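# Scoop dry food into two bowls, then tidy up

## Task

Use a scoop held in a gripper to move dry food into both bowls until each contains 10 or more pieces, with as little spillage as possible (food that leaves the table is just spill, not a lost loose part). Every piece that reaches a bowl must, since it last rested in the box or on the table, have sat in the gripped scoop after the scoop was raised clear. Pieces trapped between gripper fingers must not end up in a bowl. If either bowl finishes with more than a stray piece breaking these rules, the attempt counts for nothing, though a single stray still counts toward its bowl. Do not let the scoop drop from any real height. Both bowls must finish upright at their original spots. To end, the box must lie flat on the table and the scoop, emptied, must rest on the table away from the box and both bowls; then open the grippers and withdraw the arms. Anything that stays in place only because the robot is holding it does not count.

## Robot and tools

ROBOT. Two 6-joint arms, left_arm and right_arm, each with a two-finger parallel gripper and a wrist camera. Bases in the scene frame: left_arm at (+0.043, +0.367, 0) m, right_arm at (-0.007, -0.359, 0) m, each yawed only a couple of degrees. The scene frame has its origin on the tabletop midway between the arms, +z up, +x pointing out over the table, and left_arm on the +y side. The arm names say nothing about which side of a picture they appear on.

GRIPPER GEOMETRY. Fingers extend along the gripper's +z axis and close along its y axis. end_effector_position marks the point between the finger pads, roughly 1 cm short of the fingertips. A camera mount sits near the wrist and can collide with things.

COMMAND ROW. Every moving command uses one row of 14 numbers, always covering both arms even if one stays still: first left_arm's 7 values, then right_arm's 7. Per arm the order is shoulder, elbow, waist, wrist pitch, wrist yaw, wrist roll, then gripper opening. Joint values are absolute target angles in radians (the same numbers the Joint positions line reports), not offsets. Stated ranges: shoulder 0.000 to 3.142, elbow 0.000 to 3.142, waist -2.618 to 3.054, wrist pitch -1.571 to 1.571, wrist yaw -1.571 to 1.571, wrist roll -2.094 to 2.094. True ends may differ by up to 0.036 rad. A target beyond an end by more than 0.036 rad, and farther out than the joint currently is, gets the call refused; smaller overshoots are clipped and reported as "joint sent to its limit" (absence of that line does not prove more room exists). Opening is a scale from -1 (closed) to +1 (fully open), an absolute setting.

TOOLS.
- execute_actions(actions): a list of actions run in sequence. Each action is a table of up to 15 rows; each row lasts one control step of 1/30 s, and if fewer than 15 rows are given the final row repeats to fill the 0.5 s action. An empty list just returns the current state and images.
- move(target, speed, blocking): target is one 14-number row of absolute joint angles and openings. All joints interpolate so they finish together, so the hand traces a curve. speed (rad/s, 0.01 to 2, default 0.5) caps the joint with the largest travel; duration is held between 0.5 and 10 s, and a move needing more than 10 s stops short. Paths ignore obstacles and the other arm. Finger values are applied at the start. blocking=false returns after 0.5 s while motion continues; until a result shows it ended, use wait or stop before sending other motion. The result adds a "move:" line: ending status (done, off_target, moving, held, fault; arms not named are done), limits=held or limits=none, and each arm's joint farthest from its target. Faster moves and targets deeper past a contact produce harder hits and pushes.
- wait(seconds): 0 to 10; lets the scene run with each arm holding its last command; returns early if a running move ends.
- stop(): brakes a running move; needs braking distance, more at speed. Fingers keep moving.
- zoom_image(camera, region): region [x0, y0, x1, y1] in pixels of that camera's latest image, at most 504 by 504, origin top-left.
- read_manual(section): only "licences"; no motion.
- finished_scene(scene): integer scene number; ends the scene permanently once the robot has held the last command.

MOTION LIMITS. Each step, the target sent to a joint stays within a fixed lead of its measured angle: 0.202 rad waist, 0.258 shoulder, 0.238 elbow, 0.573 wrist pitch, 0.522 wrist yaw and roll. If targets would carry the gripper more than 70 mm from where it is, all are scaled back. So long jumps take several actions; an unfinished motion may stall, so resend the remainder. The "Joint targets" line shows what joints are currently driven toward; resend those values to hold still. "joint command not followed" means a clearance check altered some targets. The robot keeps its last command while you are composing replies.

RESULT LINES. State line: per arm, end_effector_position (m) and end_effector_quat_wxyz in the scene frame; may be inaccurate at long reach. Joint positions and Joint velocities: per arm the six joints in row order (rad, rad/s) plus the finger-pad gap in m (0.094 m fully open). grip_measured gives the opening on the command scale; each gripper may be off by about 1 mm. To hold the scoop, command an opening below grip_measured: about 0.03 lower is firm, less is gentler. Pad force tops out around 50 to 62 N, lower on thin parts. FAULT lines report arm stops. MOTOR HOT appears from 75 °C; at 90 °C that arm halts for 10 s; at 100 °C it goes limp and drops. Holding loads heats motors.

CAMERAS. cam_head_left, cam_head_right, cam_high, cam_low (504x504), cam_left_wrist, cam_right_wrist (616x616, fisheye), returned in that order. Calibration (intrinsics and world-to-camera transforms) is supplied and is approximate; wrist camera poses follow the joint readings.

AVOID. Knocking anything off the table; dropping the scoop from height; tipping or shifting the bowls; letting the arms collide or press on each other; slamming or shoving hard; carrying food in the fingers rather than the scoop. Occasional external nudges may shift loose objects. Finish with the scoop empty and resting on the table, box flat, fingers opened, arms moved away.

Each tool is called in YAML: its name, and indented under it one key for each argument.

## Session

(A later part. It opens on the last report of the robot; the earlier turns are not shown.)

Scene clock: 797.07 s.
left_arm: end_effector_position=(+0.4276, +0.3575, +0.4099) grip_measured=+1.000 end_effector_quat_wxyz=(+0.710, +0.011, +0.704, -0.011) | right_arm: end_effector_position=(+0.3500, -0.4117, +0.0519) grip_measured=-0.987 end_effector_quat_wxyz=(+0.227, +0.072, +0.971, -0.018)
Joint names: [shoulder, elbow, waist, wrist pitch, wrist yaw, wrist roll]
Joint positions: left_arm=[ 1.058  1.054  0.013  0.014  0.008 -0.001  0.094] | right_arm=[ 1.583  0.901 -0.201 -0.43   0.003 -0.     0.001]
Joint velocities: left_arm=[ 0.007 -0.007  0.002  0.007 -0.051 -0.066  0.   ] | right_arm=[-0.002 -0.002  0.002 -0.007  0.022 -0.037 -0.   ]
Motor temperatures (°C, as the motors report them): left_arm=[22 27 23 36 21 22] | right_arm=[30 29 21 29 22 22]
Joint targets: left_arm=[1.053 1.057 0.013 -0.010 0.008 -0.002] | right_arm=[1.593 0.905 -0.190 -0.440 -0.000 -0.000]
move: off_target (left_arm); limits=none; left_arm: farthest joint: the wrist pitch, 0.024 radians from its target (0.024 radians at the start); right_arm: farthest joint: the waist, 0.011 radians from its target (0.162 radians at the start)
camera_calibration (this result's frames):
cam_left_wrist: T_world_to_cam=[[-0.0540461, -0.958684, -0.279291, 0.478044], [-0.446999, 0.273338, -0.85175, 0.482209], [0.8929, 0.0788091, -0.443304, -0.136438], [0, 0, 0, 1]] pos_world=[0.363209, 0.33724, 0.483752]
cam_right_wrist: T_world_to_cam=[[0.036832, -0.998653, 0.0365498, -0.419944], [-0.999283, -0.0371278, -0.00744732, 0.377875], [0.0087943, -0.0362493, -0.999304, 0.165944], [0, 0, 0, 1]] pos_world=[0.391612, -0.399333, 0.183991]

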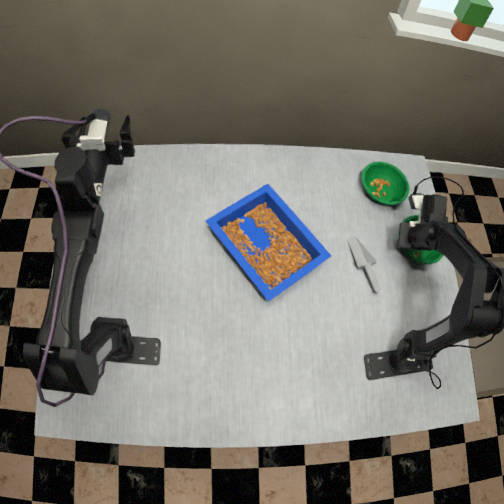

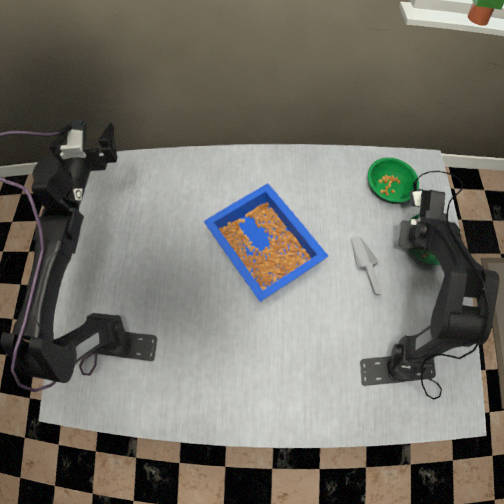

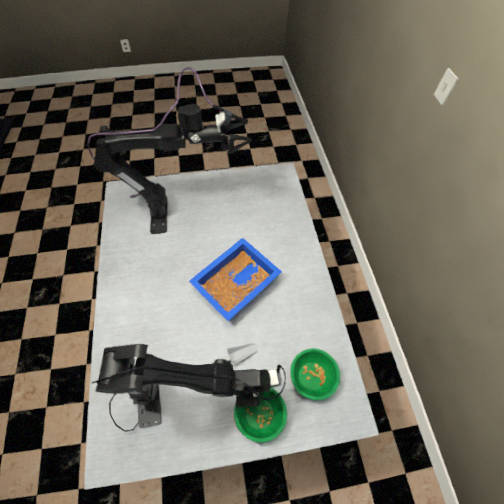

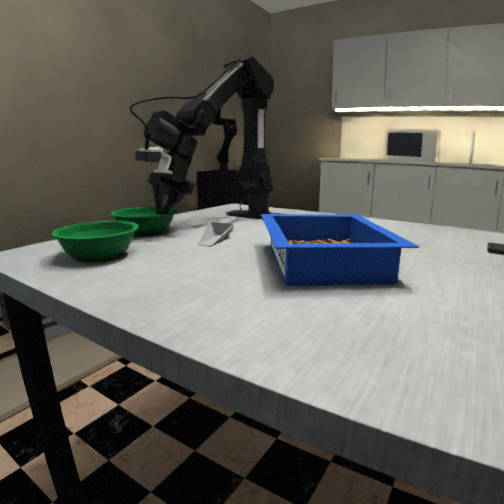

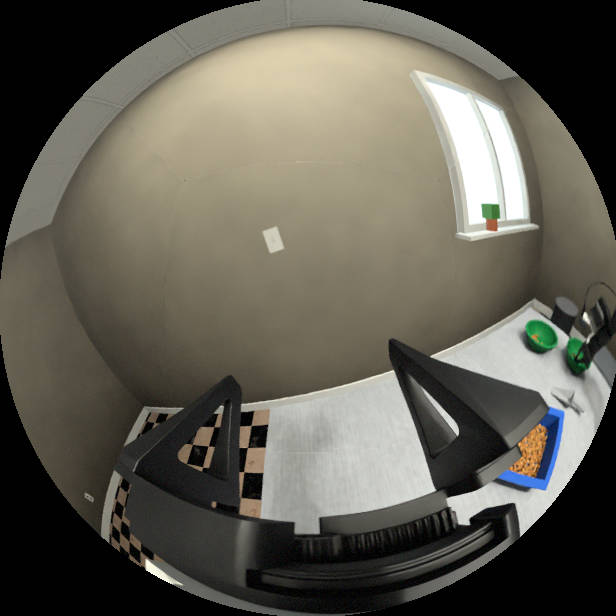

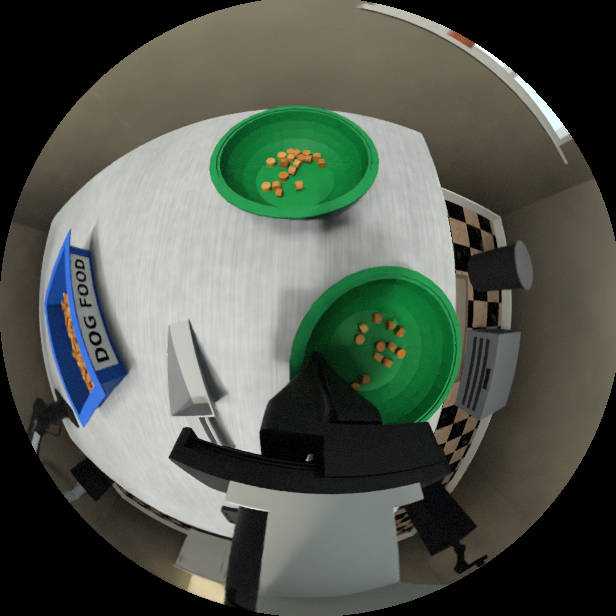

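execute_actions:
  actions: []

Scene clock: 808.40 s.
left_arm: end_effector_position=(+0.4276, +0.3575, +0.4098) grip_measured=+1.000 end_effector_quat_wxyz=(+0.710, +0.011, +0.704, -0.011) | right_arm: end_effector_position=(+0.3500, -0.4117, +0.0519) grip_measured=-0.987 end_effector_quat_wxyz=(+0.227, +0.072, +0.971, -0.018)
Joint names: [shoulder, elbow, waist, wrist pitch, wrist yaw, wrist roll]
Joint positions: left_arm=[ 1.058  1.054  0.013  0.013  0.008 -0.001  0.094] | right_arm=[ 1.583  0.901 -0.201 -0.43   0.003 -0.     0.001]
Joint velocities: left_arm=[ 0.007  0.002  0.002 -0.022 -0.066 -0.007  0.   ] | right_arm=[ 0.012  0.007  0.012  0.051 -0.022  0.007  0.   ]
Motor temperatures (°C, as the motors report them): left_arm=[22 27 23 36 21 22] | right_arm=[30 29 21 28 22 22]
Joint targets: left_arm=[1.053 1.057 0.013 -0.010 0.008 -0.002] | right_arm=[1.593 0.905 -0.190 -0.440 -0.000 -0.000]
camera_calibration (this result's frames):
cam_left_wrist: T_world_to_cam=[[-0.0541526, -0.958682, -0.279279, 0.478058], [-0.447324, 0.273345, -0.851577, 0.482194], [0.892731, 0.0788129, -0.443644, -0.13627], [0, 0, 0, 1]] pos_world=[0.363238, 0.337239, 0.483681]
cam_right_wrist: T_world_to_cam=[[0.036832, -0.998653, 0.0365498, -0.419944], [-0.999283, -0.0371278, -0.00744732, 0.377875], [0.0087943, -0.0362493, -0.999304, 0.165944], [0, 0, 0, 1]] pos_world=[0.391612, -0.399333, 0.183991]

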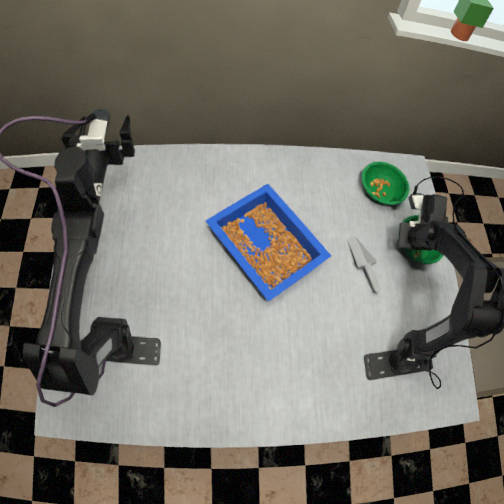

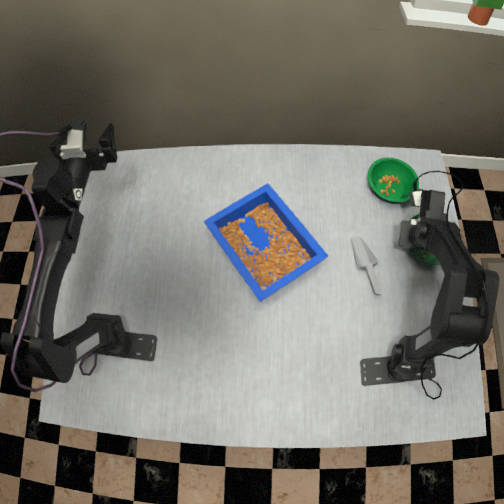

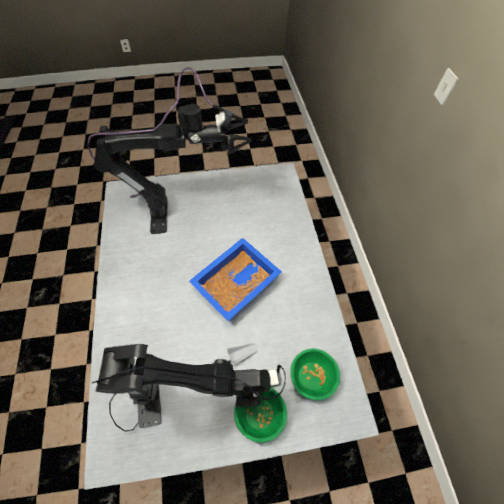

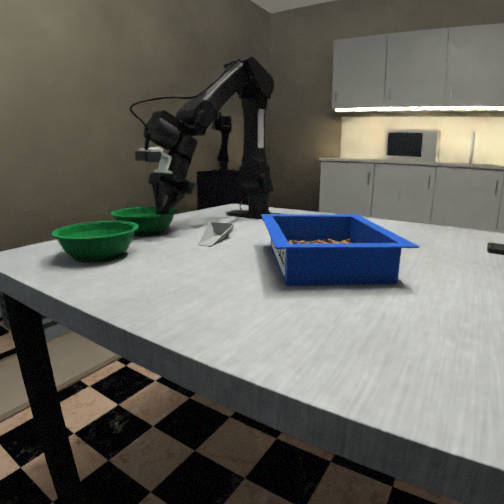

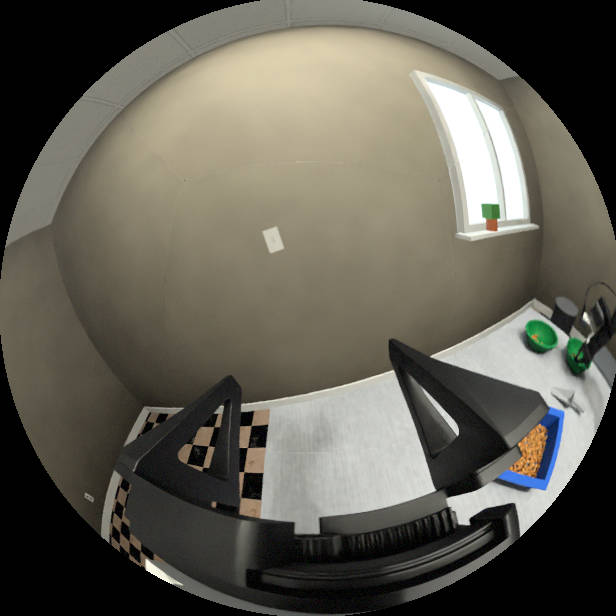

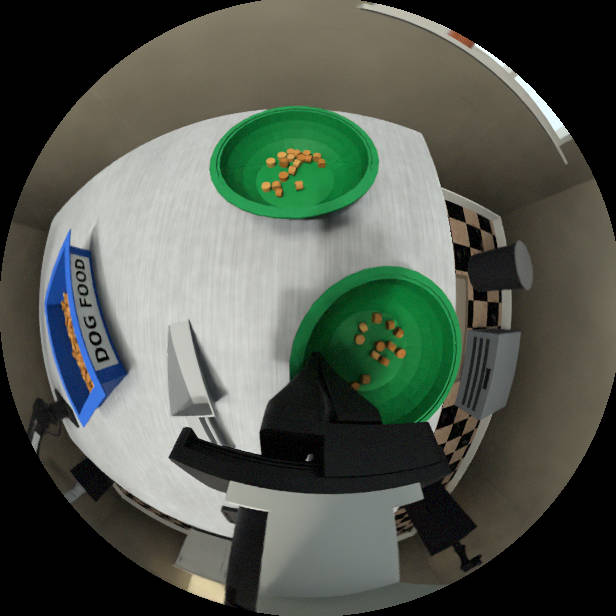

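move:
  target: [1.053,1.057,0.013,-0.01,0.008,-0.002,1, 1.40,0.905,-0.235,-0.40,0,0,-1]
  speed: 0.4

move:
  target: [1.053,1.057,0.013,-0.01,0.008,-0.002,1, 1.05,1.0,-0.15,-0.2,0,0,-1]
  speed: 0.6

Scene clock: 814.97 s.
left_arm: end_effector_position=(+0.4276, +0.3575, +0.4099) grip_measured=+1.000 end_effector_quat_wxyz=(+0.710, +0.011, +0.704, -0.011) | right_arm: end_effector_position=(+0.3591, -0.4218, +0.1103) grip_measured=-0.987 end_effector_quat_wxyz=(+0.313, +0.082, +0.946, -0.028)
Joint names: [shoulder, elbow, waist, wrist pitch, wrist yaw, wrist roll]
Joint positions: left_arm=[ 1.058  1.054  0.013  0.014  0.008 -0.001  0.094] | right_arm=[ 1.423  0.901 -0.225 -0.409  0.003 -0.     0.001]
Joint velocities: left_arm=[-0.022  0.007 -0.022 -0.007 -0.022 -0.007  0.   ] | right_arm=[ 0.012 -0.007  0.002  0.051 -0.022 -0.022  0.   ]
Motor temperatures (°C, as the motors report them): left_arm=[22 27 23 36 21 22] | right_arm=[30 29 21 28 22 22]
Joint targets: left_arm=[1.053 1.057 0.013 -0.010 0.008 -0.002] | right_arm=[1.400 0.905 -0.235 -0.400 0.000 0.000]
move: off_target (left_arm, right_arm); limits=none; left_arm: farthest joint: the wrist pitch, 0.024 radians from its target (0.023 radians at the start); right_arm: farthest joint: the shoulder, 0.023 radians from its target (0.183 radians at the start)
camera_calibration (this result's frames):
cam_left_wrist: T_world_to_cam=[[-0.0540461, -0.958684, -0.279291, 0.478044], [-0.446999, 0.273338, -0.85175, 0.482209], [0.8929, 0.0788091, -0.443304, -0.136438], [0, 0, 0, 1]] pos_world=[0.363209, 0.33724, 0.483752]
cam_right_wrist: T_world_to_cam=[[0.00412497, -0.997598, 0.0691393, -0.423898], [-0.9827, -0.0168458, -0.184436, 0.409081], [0.185158, -0.0671824, -0.98041, 0.145357], [0, 0, 0, 1]] pos_world=[0.376838, -0.406223, 0.247267]

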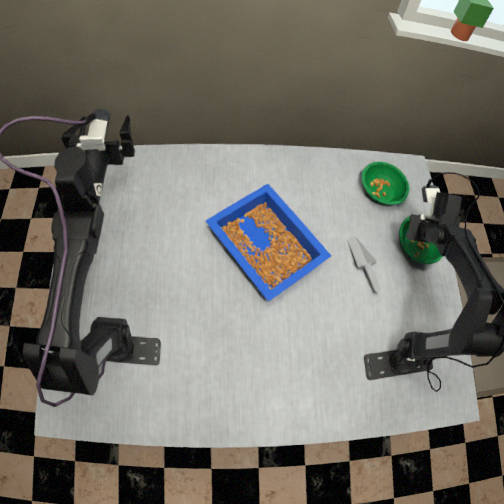

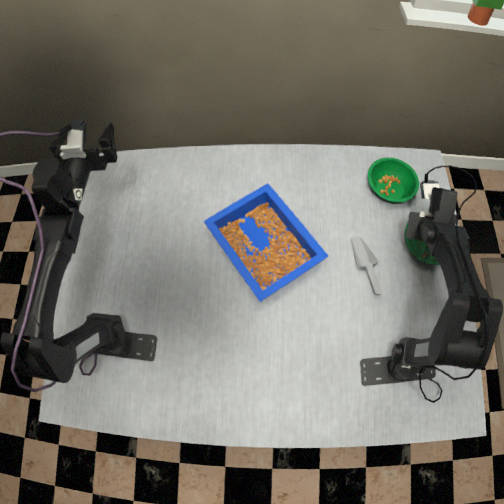

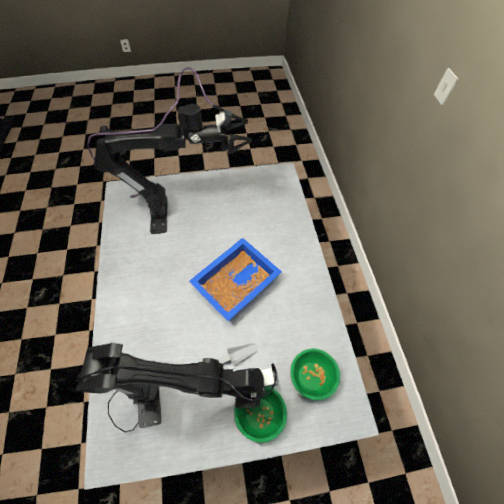

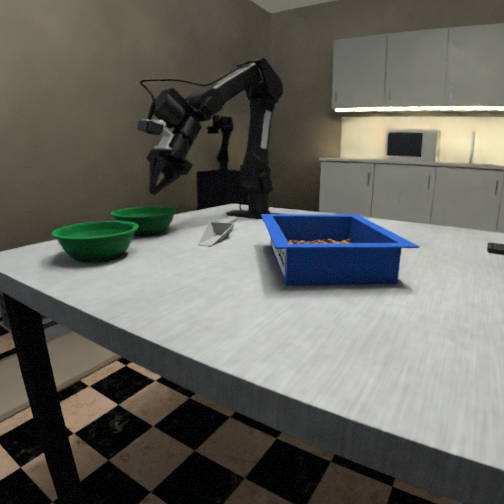

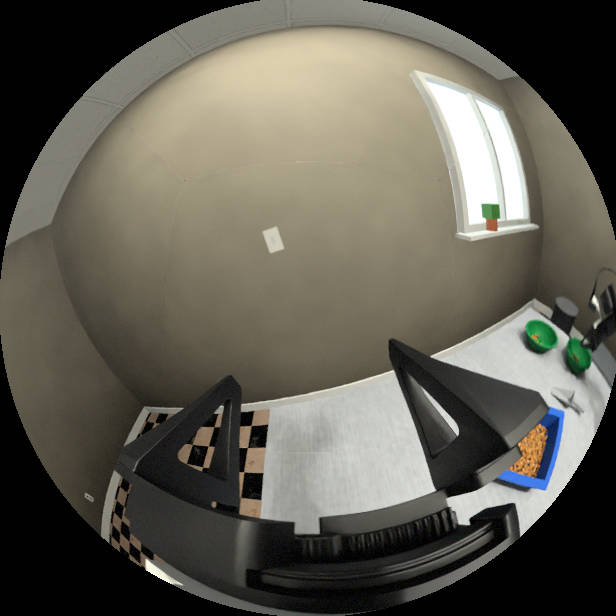

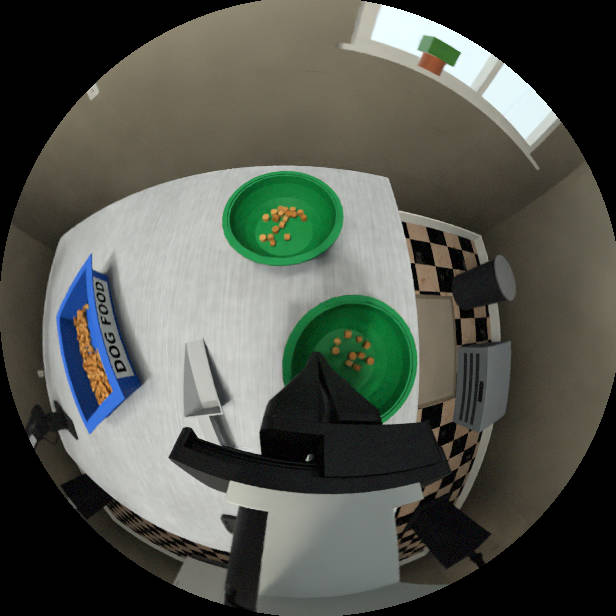

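Scene clock: 816.07 s.
left_arm: end_effector_position=(+0.4276, +0.3575, +0.4098) grip_measured=+1.000 end_effector_quat_wxyz=(+0.710, +0.011, +0.704, -0.011) | right_arm: end_effector_position=(+0.3698, -0.3992, +0.3151) grip_measured=-0.987 end_effector_quat_wxyz=(+0.595, +0.044, +0.802, -0.033)
Joint names: [shoulder, elbow, waist, wrist pitch, wrist yaw, wrist roll]
Joint positions: left_arm=[ 1.058  1.054  0.013  0.013  0.008 -0.001  0.094] | right_arm=[ 1.064  0.974 -0.161 -0.204  0.003 -0.     0.001]
Joint velocities: left_arm=[-0.007 -0.007 -0.017  0.022 -0.022  0.022  0.   ] | right_arm=[ 0.007 -0.002 -0.007 -0.022  0.007  0.007 -0.001]
Motor temperatures (°C, as the motors report them): left_arm=[22 27 23 36 21 22] | right_arm=[30 29 21 28 22 22]
Joint targets: left_arm=[1.053 1.057 0.013 -0.010 0.008 -0.002] | right_arm=[1.050 1.000 -0.150 -0.200 0.000 0.000]
move: off_target (left_arm, right_arm); limits=none; left_arm: farthest joint: the wrist pitch, 0.023 radians from its target (0.024 radians at the start); right_arm: farthest joint: the elbow, 0.026 radians from its target (0.099 radians at the start)
camera_calibration (this result's frames):
cam_left_wrist: T_world_to_cam=[[-0.0541526, -0.958682, -0.279279, 0.478058], [-0.447324, 0.273345, -0.851577, 0.482194], [0.892731, 0.0788129, -0.443644, -0.13627], [0, 0, 0, 1]] pos_world=[0.363238, 0.337239, 0.483681]
cam_right_wrist: T_world_to_cam=[[-0.00717986, -0.987198, 0.159336, -0.435611], [-0.682856, -0.111564, -0.721984, 0.478504], [0.730518, -0.113987, -0.673313, 0.0285456], [0, 0, 0, 1]] pos_world=[0.302769, -0.373397, 0.434101]

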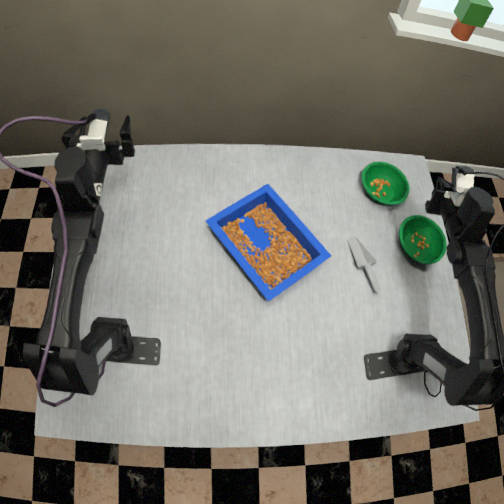

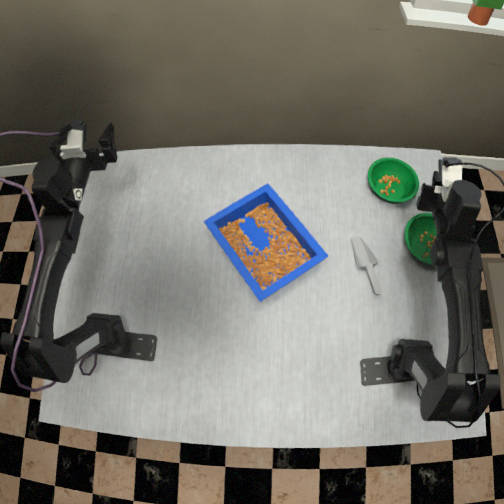

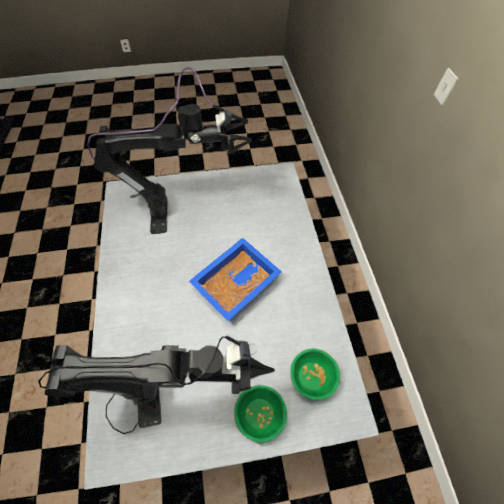

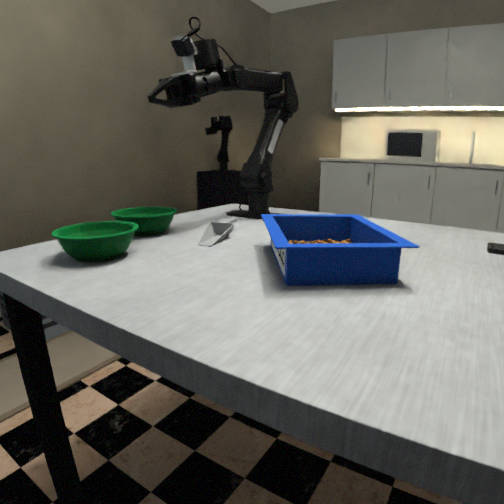

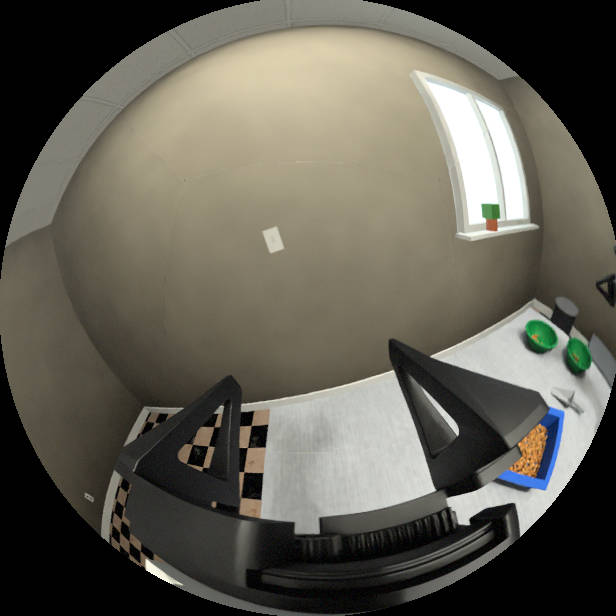

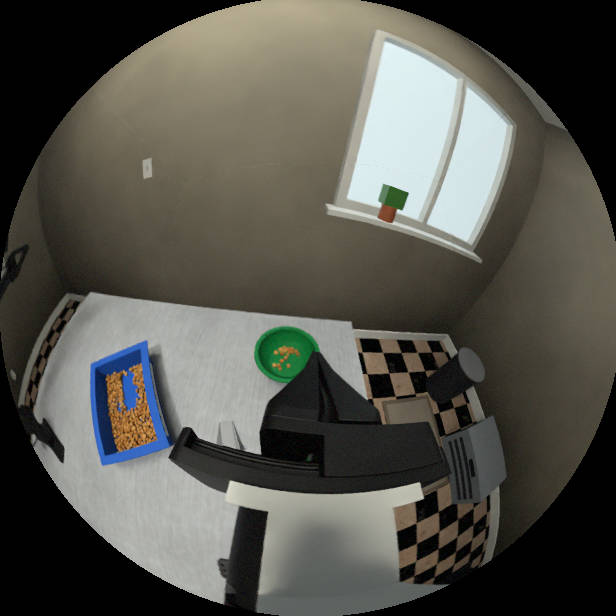

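zoom_image:
  camera: "cam_high"
  region: [200,330,360,470]

zoom_image:
  camera: "cam_head_left"
  region: [330,150,470,300]

Region (200, 330, 360, 470) of cam_high's 504x504 image, scaled by 3.150, with more detail than that image has; it fills the top 441 rows of this view, and the rest is white.

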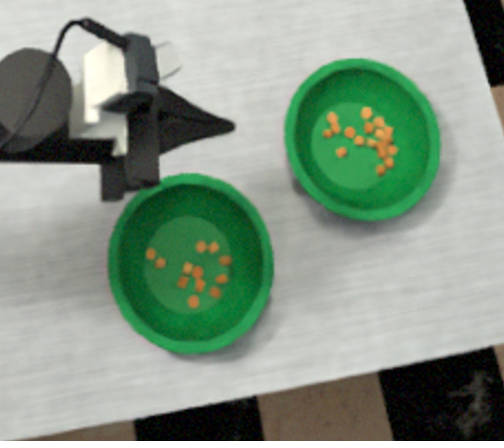

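Region (330, 150, 470, 300) of cam_head_left's 504x504 image, scaled by 3.360, with more detail than that image has; it fills the left 470 columns of this view, and the rest is white.

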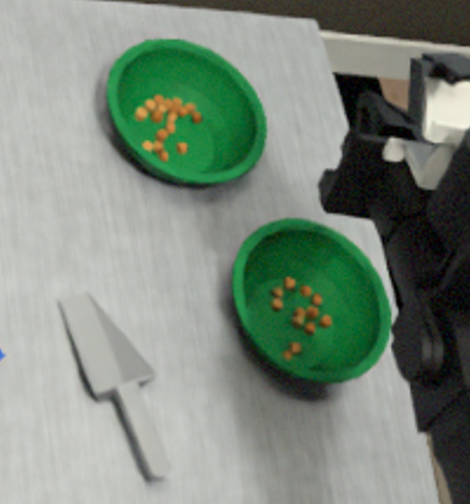

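finished_scene:
  scene: 1

The scene is finished: the task was done.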